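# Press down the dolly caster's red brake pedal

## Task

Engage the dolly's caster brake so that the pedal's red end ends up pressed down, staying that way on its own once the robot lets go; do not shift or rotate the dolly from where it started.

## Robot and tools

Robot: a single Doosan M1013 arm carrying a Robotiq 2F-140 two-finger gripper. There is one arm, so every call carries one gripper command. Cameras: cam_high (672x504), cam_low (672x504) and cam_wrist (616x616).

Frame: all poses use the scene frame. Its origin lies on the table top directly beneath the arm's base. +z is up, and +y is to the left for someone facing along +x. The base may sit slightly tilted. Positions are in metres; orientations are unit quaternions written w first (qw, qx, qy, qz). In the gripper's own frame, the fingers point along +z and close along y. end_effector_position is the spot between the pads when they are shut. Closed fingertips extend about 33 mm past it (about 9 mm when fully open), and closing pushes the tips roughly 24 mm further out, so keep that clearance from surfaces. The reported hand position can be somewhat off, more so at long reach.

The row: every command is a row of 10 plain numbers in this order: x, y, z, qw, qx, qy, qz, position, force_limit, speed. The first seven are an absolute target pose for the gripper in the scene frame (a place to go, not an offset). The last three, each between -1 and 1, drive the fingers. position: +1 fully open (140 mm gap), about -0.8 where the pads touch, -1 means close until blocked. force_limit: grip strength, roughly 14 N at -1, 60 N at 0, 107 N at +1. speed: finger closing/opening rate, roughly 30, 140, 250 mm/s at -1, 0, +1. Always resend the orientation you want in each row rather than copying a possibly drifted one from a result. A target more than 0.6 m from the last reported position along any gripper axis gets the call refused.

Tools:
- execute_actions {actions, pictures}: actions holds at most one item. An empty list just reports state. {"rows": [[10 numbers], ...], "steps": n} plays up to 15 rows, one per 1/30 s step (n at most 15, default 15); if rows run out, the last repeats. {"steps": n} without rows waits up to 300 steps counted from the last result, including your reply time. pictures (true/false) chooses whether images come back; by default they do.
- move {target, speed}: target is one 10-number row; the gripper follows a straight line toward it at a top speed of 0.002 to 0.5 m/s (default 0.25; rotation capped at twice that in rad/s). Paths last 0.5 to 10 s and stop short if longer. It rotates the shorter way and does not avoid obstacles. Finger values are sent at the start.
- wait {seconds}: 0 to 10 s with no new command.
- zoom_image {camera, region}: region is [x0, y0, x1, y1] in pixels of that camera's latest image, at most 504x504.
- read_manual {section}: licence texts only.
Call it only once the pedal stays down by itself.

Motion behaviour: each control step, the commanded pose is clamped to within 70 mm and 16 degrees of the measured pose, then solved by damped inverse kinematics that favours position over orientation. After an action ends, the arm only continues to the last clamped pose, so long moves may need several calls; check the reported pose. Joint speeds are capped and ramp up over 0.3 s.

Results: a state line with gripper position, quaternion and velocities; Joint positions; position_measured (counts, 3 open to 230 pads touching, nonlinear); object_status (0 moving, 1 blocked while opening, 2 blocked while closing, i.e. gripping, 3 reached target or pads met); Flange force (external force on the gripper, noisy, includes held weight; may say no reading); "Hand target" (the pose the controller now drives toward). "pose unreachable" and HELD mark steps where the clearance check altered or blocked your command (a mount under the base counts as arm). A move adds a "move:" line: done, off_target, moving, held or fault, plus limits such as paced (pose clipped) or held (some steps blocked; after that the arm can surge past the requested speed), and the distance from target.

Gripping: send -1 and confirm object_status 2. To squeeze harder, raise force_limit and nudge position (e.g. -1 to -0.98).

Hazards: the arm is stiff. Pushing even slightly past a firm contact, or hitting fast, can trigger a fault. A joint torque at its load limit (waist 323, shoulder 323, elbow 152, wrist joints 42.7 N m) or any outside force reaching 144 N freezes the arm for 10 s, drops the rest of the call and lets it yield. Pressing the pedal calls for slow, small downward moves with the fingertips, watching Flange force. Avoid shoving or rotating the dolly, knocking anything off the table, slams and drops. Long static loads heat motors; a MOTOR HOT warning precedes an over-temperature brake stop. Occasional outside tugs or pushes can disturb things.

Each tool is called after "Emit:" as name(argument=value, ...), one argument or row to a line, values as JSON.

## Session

Emit:
execute_actions(
  actions=[],
)

Scene clock: 0.00 s of 3810.00 s.
end_effector_position=(+0.3788, -0.1179, +0.3981) position_measured=3 object_status=3 end_effector_quat_wxyz=(-0.043, -0.445, +0.890, +0.092) end_effector_velocity=(-0.001, -0.000, -0.000) end_effector_angular_velocity=(-0.000, +0.001, +0.001)
Joint positions: [-0.43  -0.162  1.867  0.051  1.628  3.347]
Joint velocities: [-0.    -0.     0.    -0.001  0.001 -0.001]
Flange force (N, the push that the arm receives, along the gripper's own x y z axes): no reading
Hand target: +0.379, -0.118, +0.398; -0.043, -0.445, +0.890, +0.092

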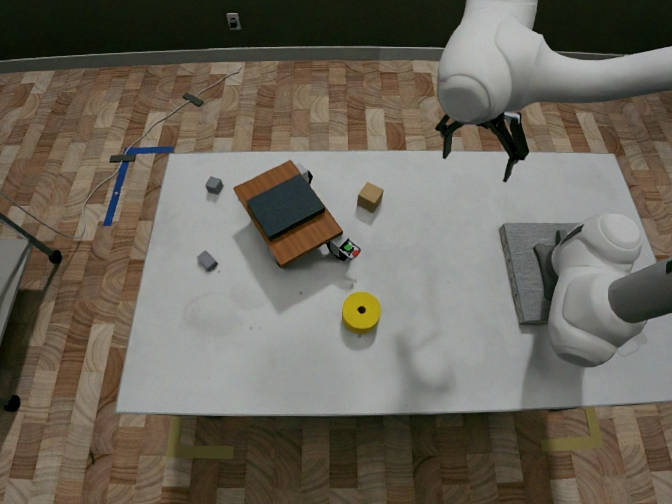

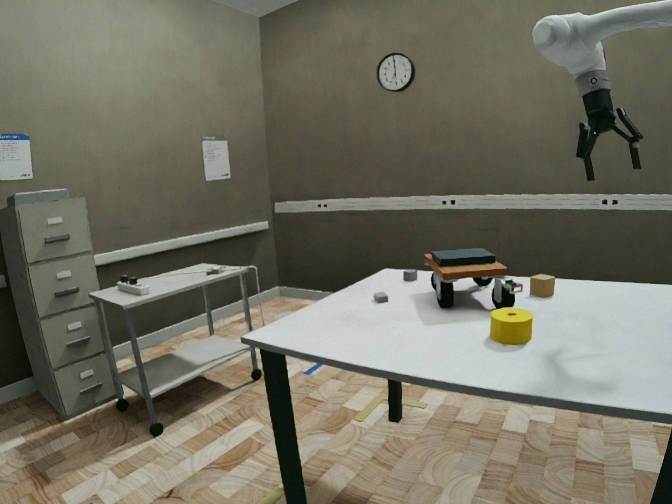

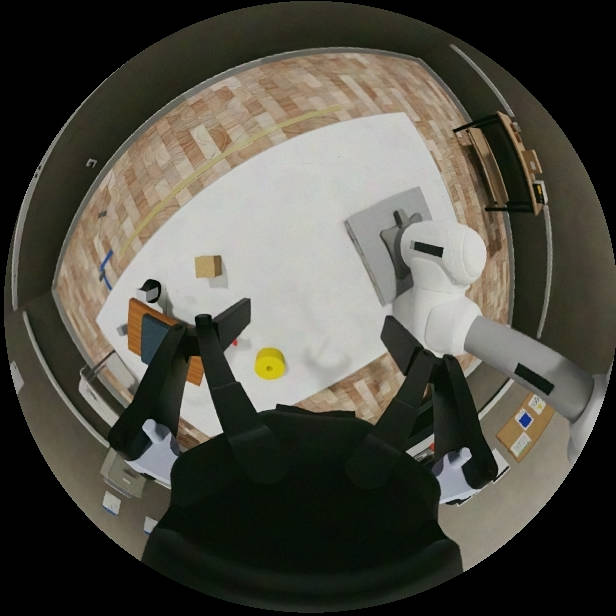

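Emit:
zoom_image(
  camera="cam_high",
  region=[300, 215, 390, 285],
)

Emit:
zoom_image(
  camera="cam_low",
  region=[470, 255, 550, 320],
)

Region (300, 215, 390, 285) of cam_high's 672x504 image, scaled by 5.600, with more detail than that image has.

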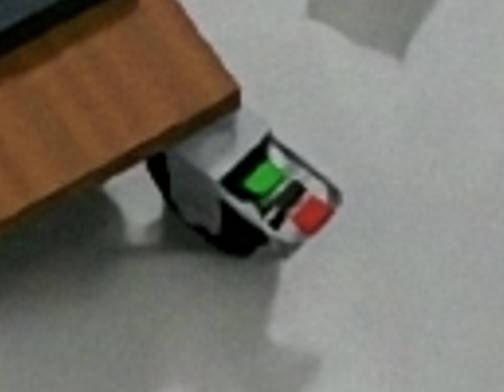

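Region (470, 255, 550, 320) of cam_low's 672x504 image, scaled by 6.300, with more detail than that image has; it fills the top 410 rows of this view, and the rest is white.

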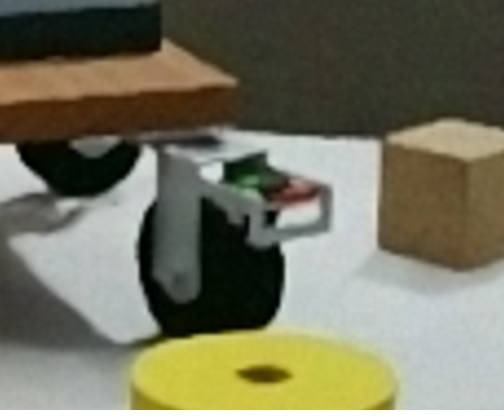

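Emit:
move(
  target=[0.629, -0.044, 0.17, 0, 0.9397, -0.342, 0, -1, 0, 0.5],
  speed=0.35,
)

Emit:
zoom_image(
  camera="cam_wrist",
  region=[270, 230, 370, 340],
)

Emit:
zoom_image(
  camera="cam_low",
  region=[480, 240, 550, 310],
)

Scene clock: 18.90 s of 3810.00 s.
end_effector_position=(+0.6288, -0.0436, +0.1697) position_measured=233 object_status=3 end_effector_quat_wxyz=(+0.000, +0.940, -0.342, +0.000) end_effector_velocity=(+0.000, -0.000, -0.000) end_effector_angular_velocity=(-0.001, +0.000, +0.001)
Joint positions: [-0.12   0.236  1.871  0.002  1.026  2.141]
Joint velocities: [ 0.     0.001  0.    -0.001 -0.    -0.001]
Flange force (N, the push that the arm receives, along the gripper's own x y z axes): [3.9 0.5 -0.9]
Hand target: +0.629, -0.044, +0.170; +0.000, +0.940, -0.342, +0.000
Off the commanded pose: 0.001 m, 0 deg.
After step 90, 13.33 s passed at rest.
move: done

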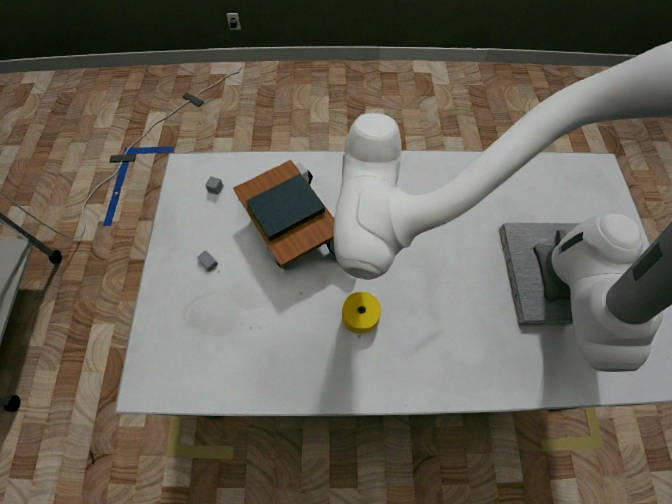

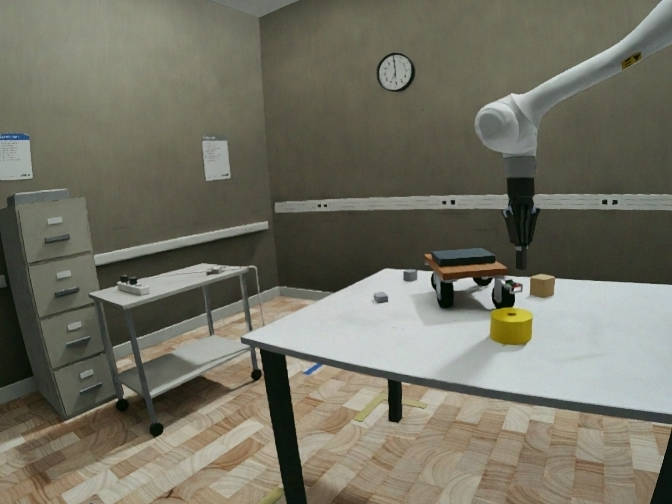

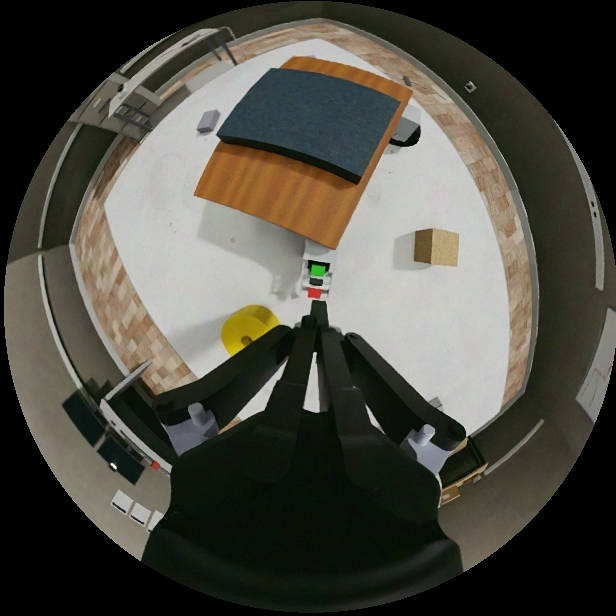

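Region (270, 230, 370, 340) of cam_wrist's 616x616 image, scaled by 4.582, with more detail than that image has; it fills the left 458 columns of this view, and the rest is white.

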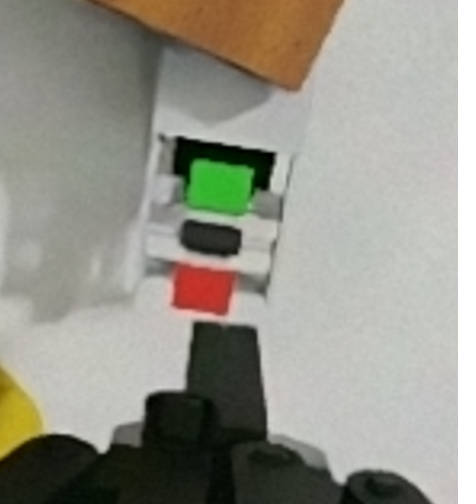

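Region (480, 240, 550, 310) of cam_low's 672x504 image, scaled by 7.200, with more detail than that image has.

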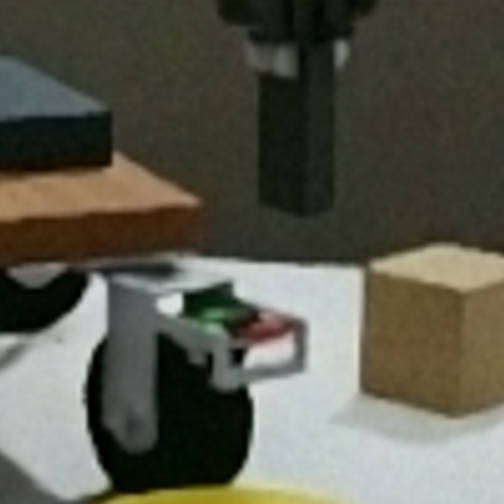

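Emit:
move(
  target=[0.6347, -0.0377, 0.133, 0, 0.9239, -0.3827, 0, -1, 0, 0.5],
  speed=0.06,
)

Emit:
zoom_image(
  camera="cam_wrist",
  region=[270, 230, 370, 340],
)

Emit:
zoom_image(
  camera="cam_low",
  region=[490, 260, 540, 305],
)

Scene clock: 36.03 s of 3810.00 s.
end_effector_position=(+0.6347, -0.0377, +0.1330) position_measured=233 object_status=3 end_effector_quat_wxyz=(-0.000, +0.924, -0.383, +0.000) end_effector_velocity=(+0.000, +0.000, -0.000) end_effector_angular_velocity=(-0.000, -0.000, +0.001)
Joint positions: [-0.109  0.278  1.893  0.003  0.963  2.239]
Joint velocities: [ 0.  0.  0. -0. -0. -0.]
Flange force (N, the push that the arm receives, along the gripper's own x y z axes): [4.2 -0.3 0.6]
Hand target: +0.635, -0.038, +0.133; -0.000, +0.924, -0.383, +0.000
Off the commanded pose: 0.000 m, 0 deg.
After step 90, 13.13 s passed at rest.
move: done

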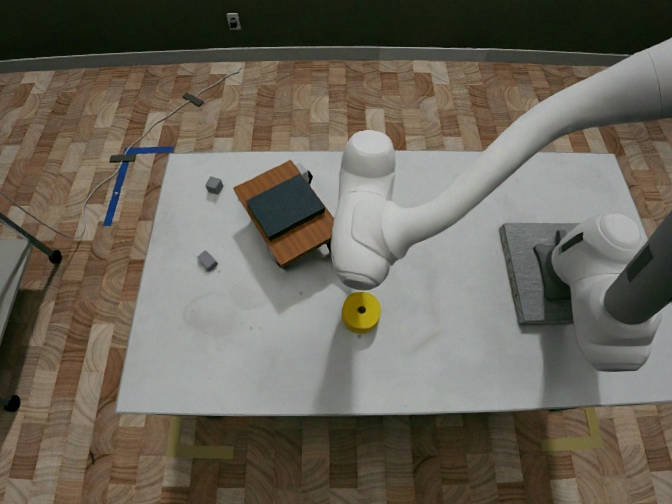

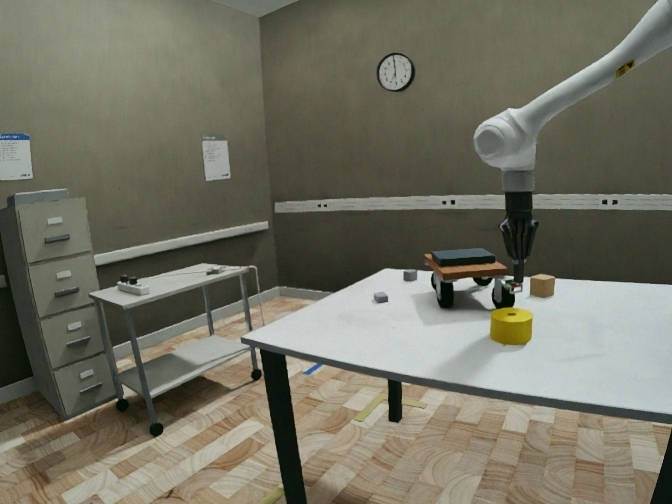

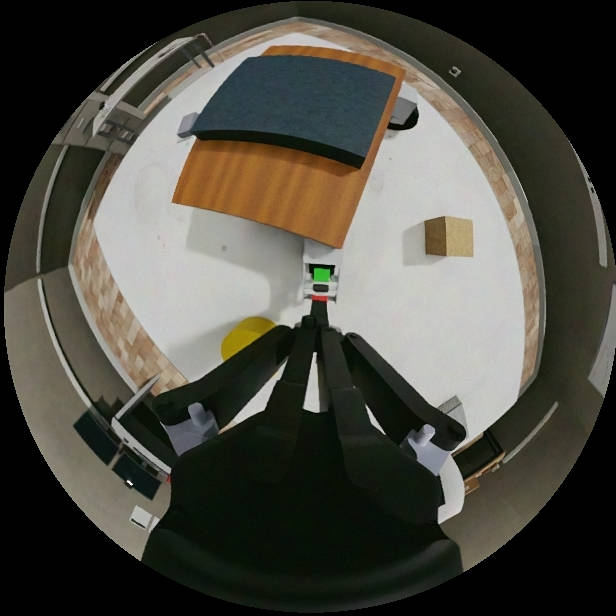

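Region (270, 230, 370, 340) of cam_wrist's 616x616 image, scaled by 4.582, with more detail than that image has; it fills the left 458 columns of this view, and the rest is white.

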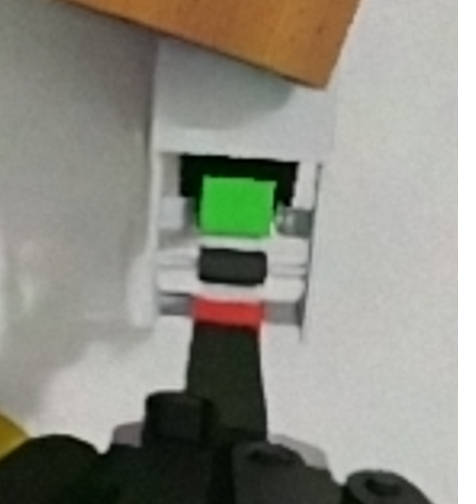

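Region (490, 260, 540, 305) of cam_low's 672x504 image, scaled by 10.080, with more detail than that image has; it fills the top 454 rows of this view, and the rest is white.

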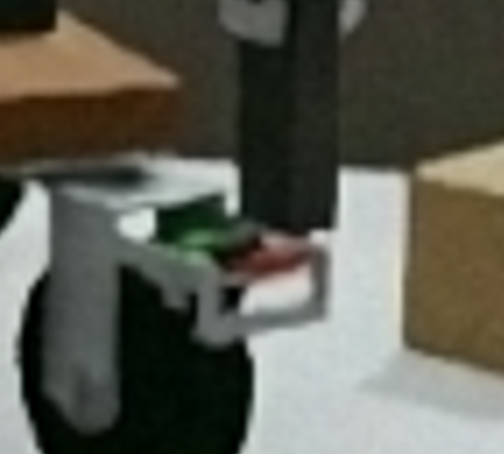

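Emit:
move(
  target=[0.6329, -0.0359, 0.1215, 0, 0.9239, -0.3827, 0, -1, 0, 0.5],
  speed=0.012,
)

Emit:
zoom_image(
  camera="cam_low",
  region=[490, 260, 540, 305],
)

Emit:
zoom_image(
  camera="cam_wrist",
  region=[270, 230, 370, 340],
)

Scene clock: 44.30 s of 3810.00 s.
end_effector_position=(+0.6329, -0.0359, +0.1215) position_measured=233 object_status=3 end_effector_quat_wxyz=(-0.000, +0.924, -0.383, +0.000) end_effector_velocity=(-0.000, -0.000, -0.000) end_effector_angular_velocity=(+0.000, +0.000, -0.002)
Joint positions: [-0.107  0.287  1.906  0.003  0.941  2.242]
Joint velocities: [-0.001  0.     0.     0.     0.     0.001]
Flange force (N, the push that the arm receives, along the gripper's own x y z axes): [5.2 0.6 -4.4]
Hand target: +0.633, -0.036, +0.122; -0.000, +0.924, -0.383, -0.000
Off the commanded pose: 0.000 m, 0 deg.
After step 90, 4.07 s passed at rest.
move: done

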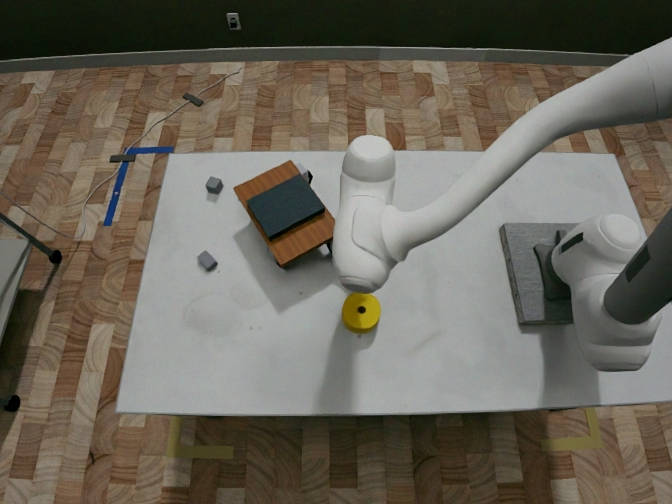

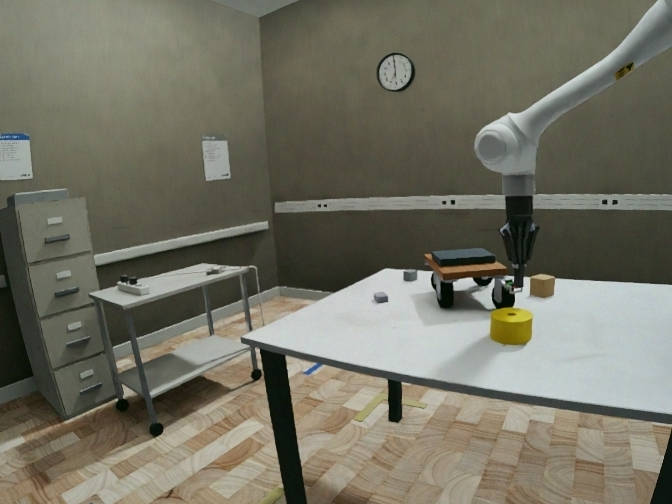

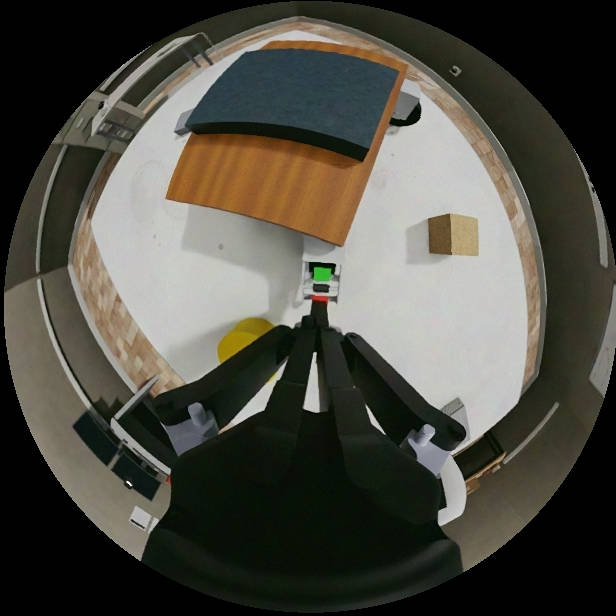

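Region (490, 260, 540, 305) of cam_low's 672x504 image, scaled by 10.080, with more detail than that image has; it fills the top 454 rows of this view, and the rest is white.

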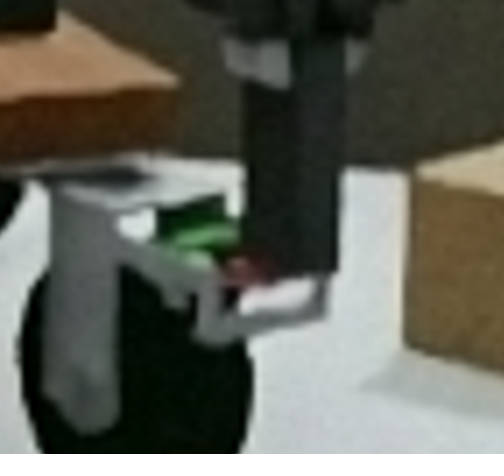

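Region (270, 230, 370, 340) of cam_wrist's 616x616 image, scaled by 4.582, with more detail than that image has; it fills the left 458 columns of this view, and the rest is white.

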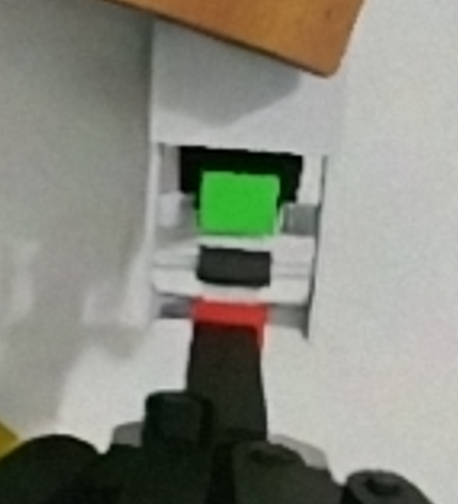

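In contact (about 5 N). Pressing further.

Emit:
move(
  target=[0.6326, -0.0356, 0.1175, 0, 0.9239, -0.3827, 0, -1, 0, 0.5],
  speed=0.006,
)

Emit:
zoom_image(
  camera="cam_low",
  region=[490, 260, 540, 305],
)

Scene clock: 48.83 s of 3810.00 s.
end_effector_position=(+0.6326, -0.0356, +0.1175) position_measured=233 object_status=3 end_effector_quat_wxyz=(-0.000, +0.924, -0.383, +0.000) end_effector_velocity=(-0.000, -0.000, +0.000) end_effector_angular_velocity=(-0.000, +0.001, +0.001)
Joint positions: [-0.106  0.291  1.91   0.003  0.933  2.242]
Joint velocities: [ 0.    -0.     0.    -0.001  0.001 -0.   ]
Flange force (N, the push that the arm receives, along the gripper's own x y z axes): [5.7 0.9 -8.8]
Hand target: +0.633, -0.036, +0.118; -0.000, +0.924, -0.383, -0.000
Off the commanded pose: 0.000 m, 0 deg.
After step 90, 0.63 s passed at rest.
move: done

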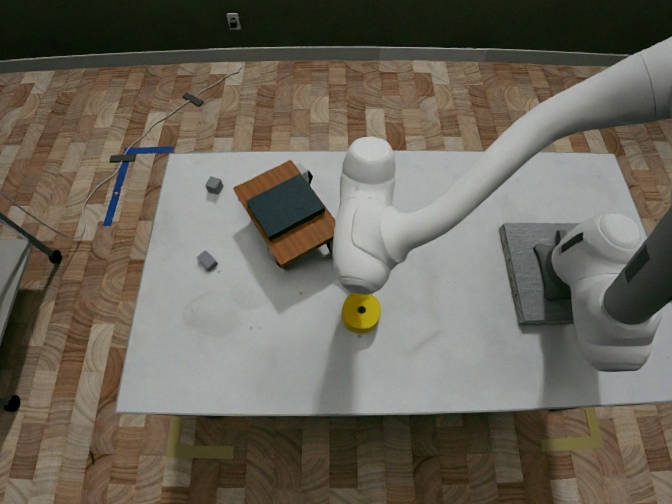

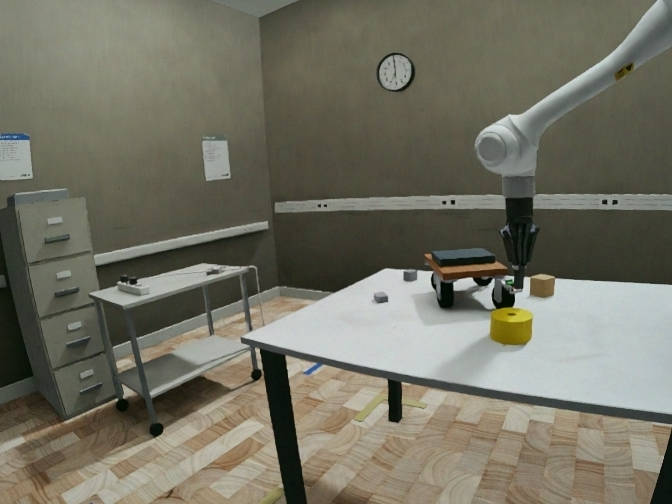

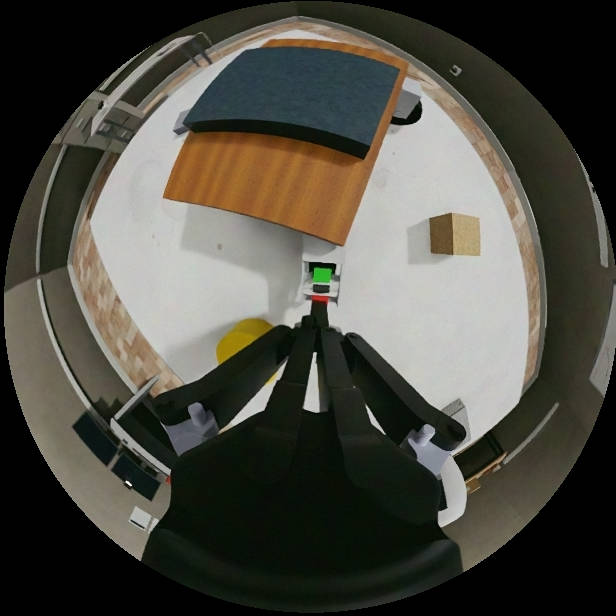

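Region (490, 260, 540, 305) of cam_low's 672x504 image, scaled by 10.080, with more detail than that image has; it fills the top 454 rows of this view, and the rest is white.

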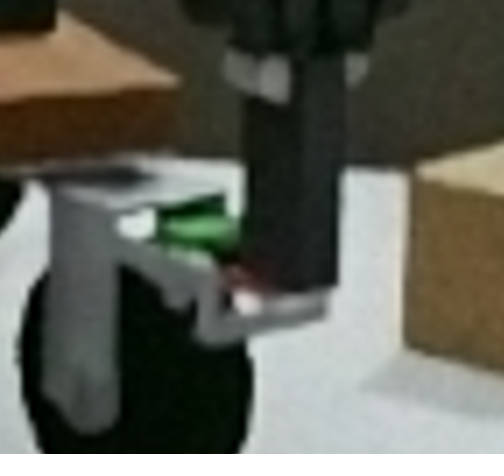

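Emit:
move(
  target=[0.6326, -0.0356, 0.1152, 0, 0.9239, -0.3827, 0, -1, 0, 0.5],
  speed=0.004,
)

Emit:
zoom_image(
  camera="cam_low",
  region=[490, 260, 540, 305],
)

Scene clock: 52.63 s of 3810.00 s.
end_effector_position=(+0.6324, -0.0356, +0.1149) position_measured=233 object_status=3 end_effector_quat_wxyz=(+0.000, +0.924, -0.383, -0.000) end_effector_velocity=(-0.000, -0.000, -0.000) end_effector_angular_velocity=(-0.000, +0.000, +0.001)
Joint positions: [-0.106  0.293  1.912  0.003  0.929  2.242]
Joint velocities: [-0.     0.    -0.    -0.001  0.    -0.001]
Flange force (N, the push that the arm receives, along the gripper's own x y z axes): [4.8 0.4 0.3]
Hand target: +0.633, -0.036, +0.115; -0.000, +0.924, -0.383, -0.000
Off the commanded pose: 0.000 m, 0 deg.
move: done

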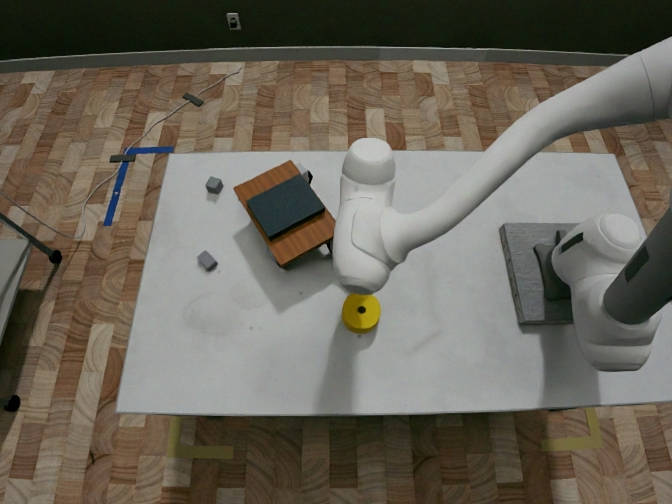

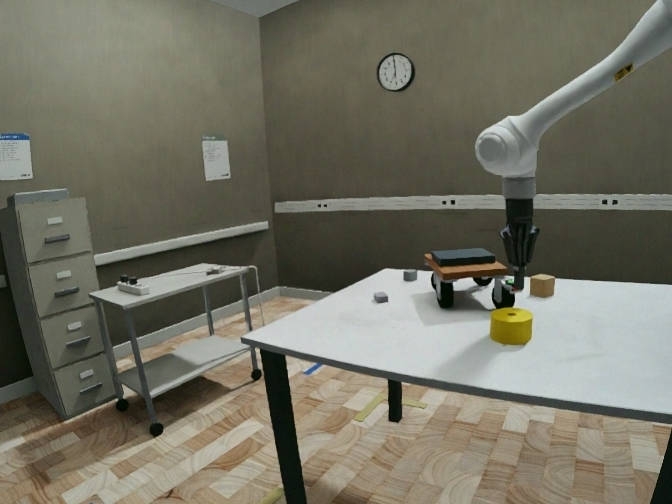

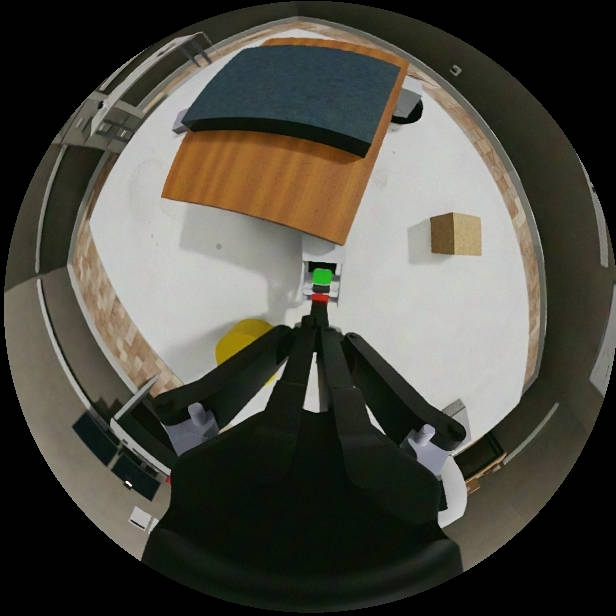

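Region (490, 260, 540, 305) of cam_low's 672x504 image, scaled by 10.080, with more detail than that image has; it fills the top 454 rows of this view, and the rest is white.

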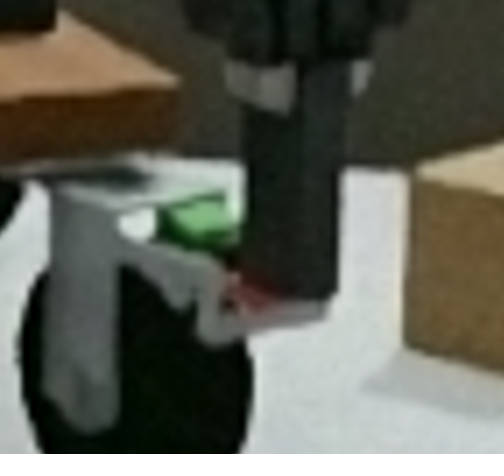

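The force dropped to zero: the pedal snapped over. Lifting away to check.

Emit:
move(
  target=[0.6326, -0.0356, 0.155, 0, 0.9239, -0.3827, 0, -1, 0, 0.5],
  speed=0.06,
)

Emit:
zoom_image(
  camera="cam_low",
  region=[490, 260, 540, 305],
)

Scene clock: 55.93 s of 3810.00 s.
end_effector_position=(+0.6326, -0.0356, +0.1550) position_measured=233 object_status=3 end_effector_quat_wxyz=(+0.000, +0.924, -0.383, -0.000) end_effector_velocity=(-0.000, -0.000, +0.000) end_effector_angular_velocity=(-0.001, +0.000, +0.000)
Joint positions: [-0.106  0.255  1.878  0.003  1.001  2.243]
Joint velocities: [-0.    -0.    -0.    -0.002  0.     0.001]
Flange force (N, the push that the arm receives, along the gripper's own x y z axes): [4.3 -1.1 0.0]
Hand target: +0.633, -0.036, +0.155; +0.000, +0.924, -0.383, +0.000
Off the commanded pose: 0.000 m, 0 deg.
move: done

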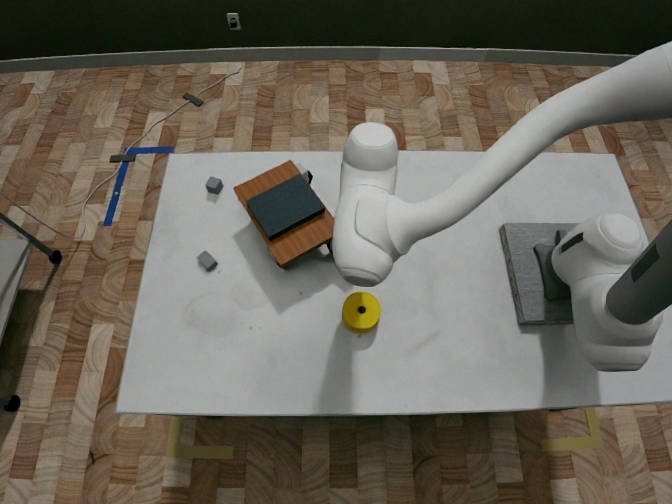

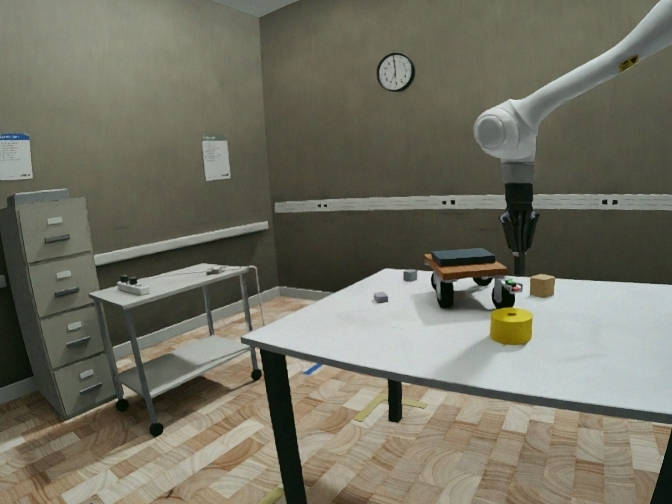

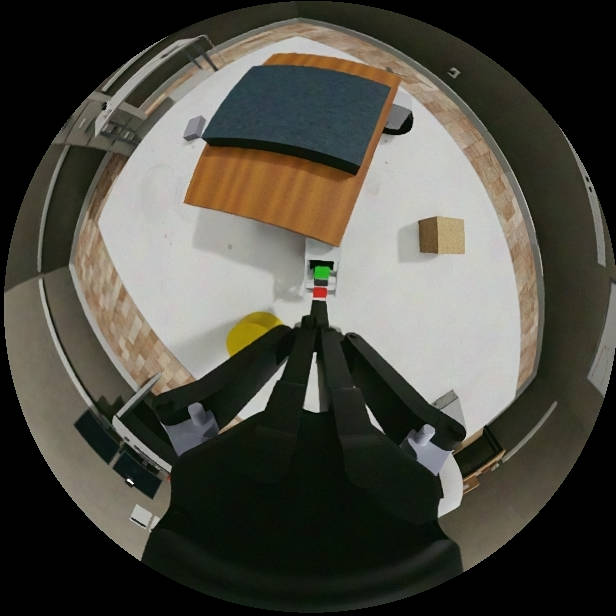

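Region (490, 260, 540, 305) of cam_low's 672x504 image, scaled by 10.080, with more detail than that image has; it fills the top 454 rows of this view, and the rest is white.

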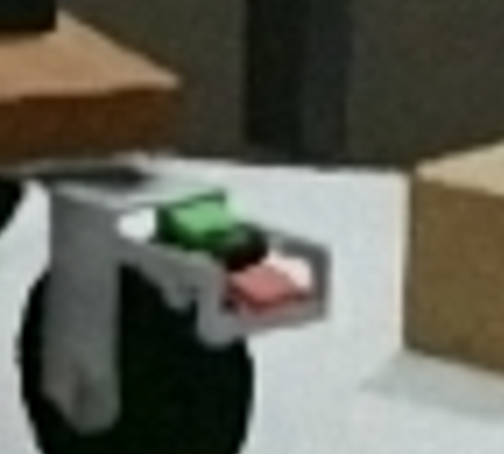

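The red end rests down on its stop, the green end is up, and the gripper is clear.

Emit:
finished_scene(
  scene=2,
)

The scene is finished: the task was done.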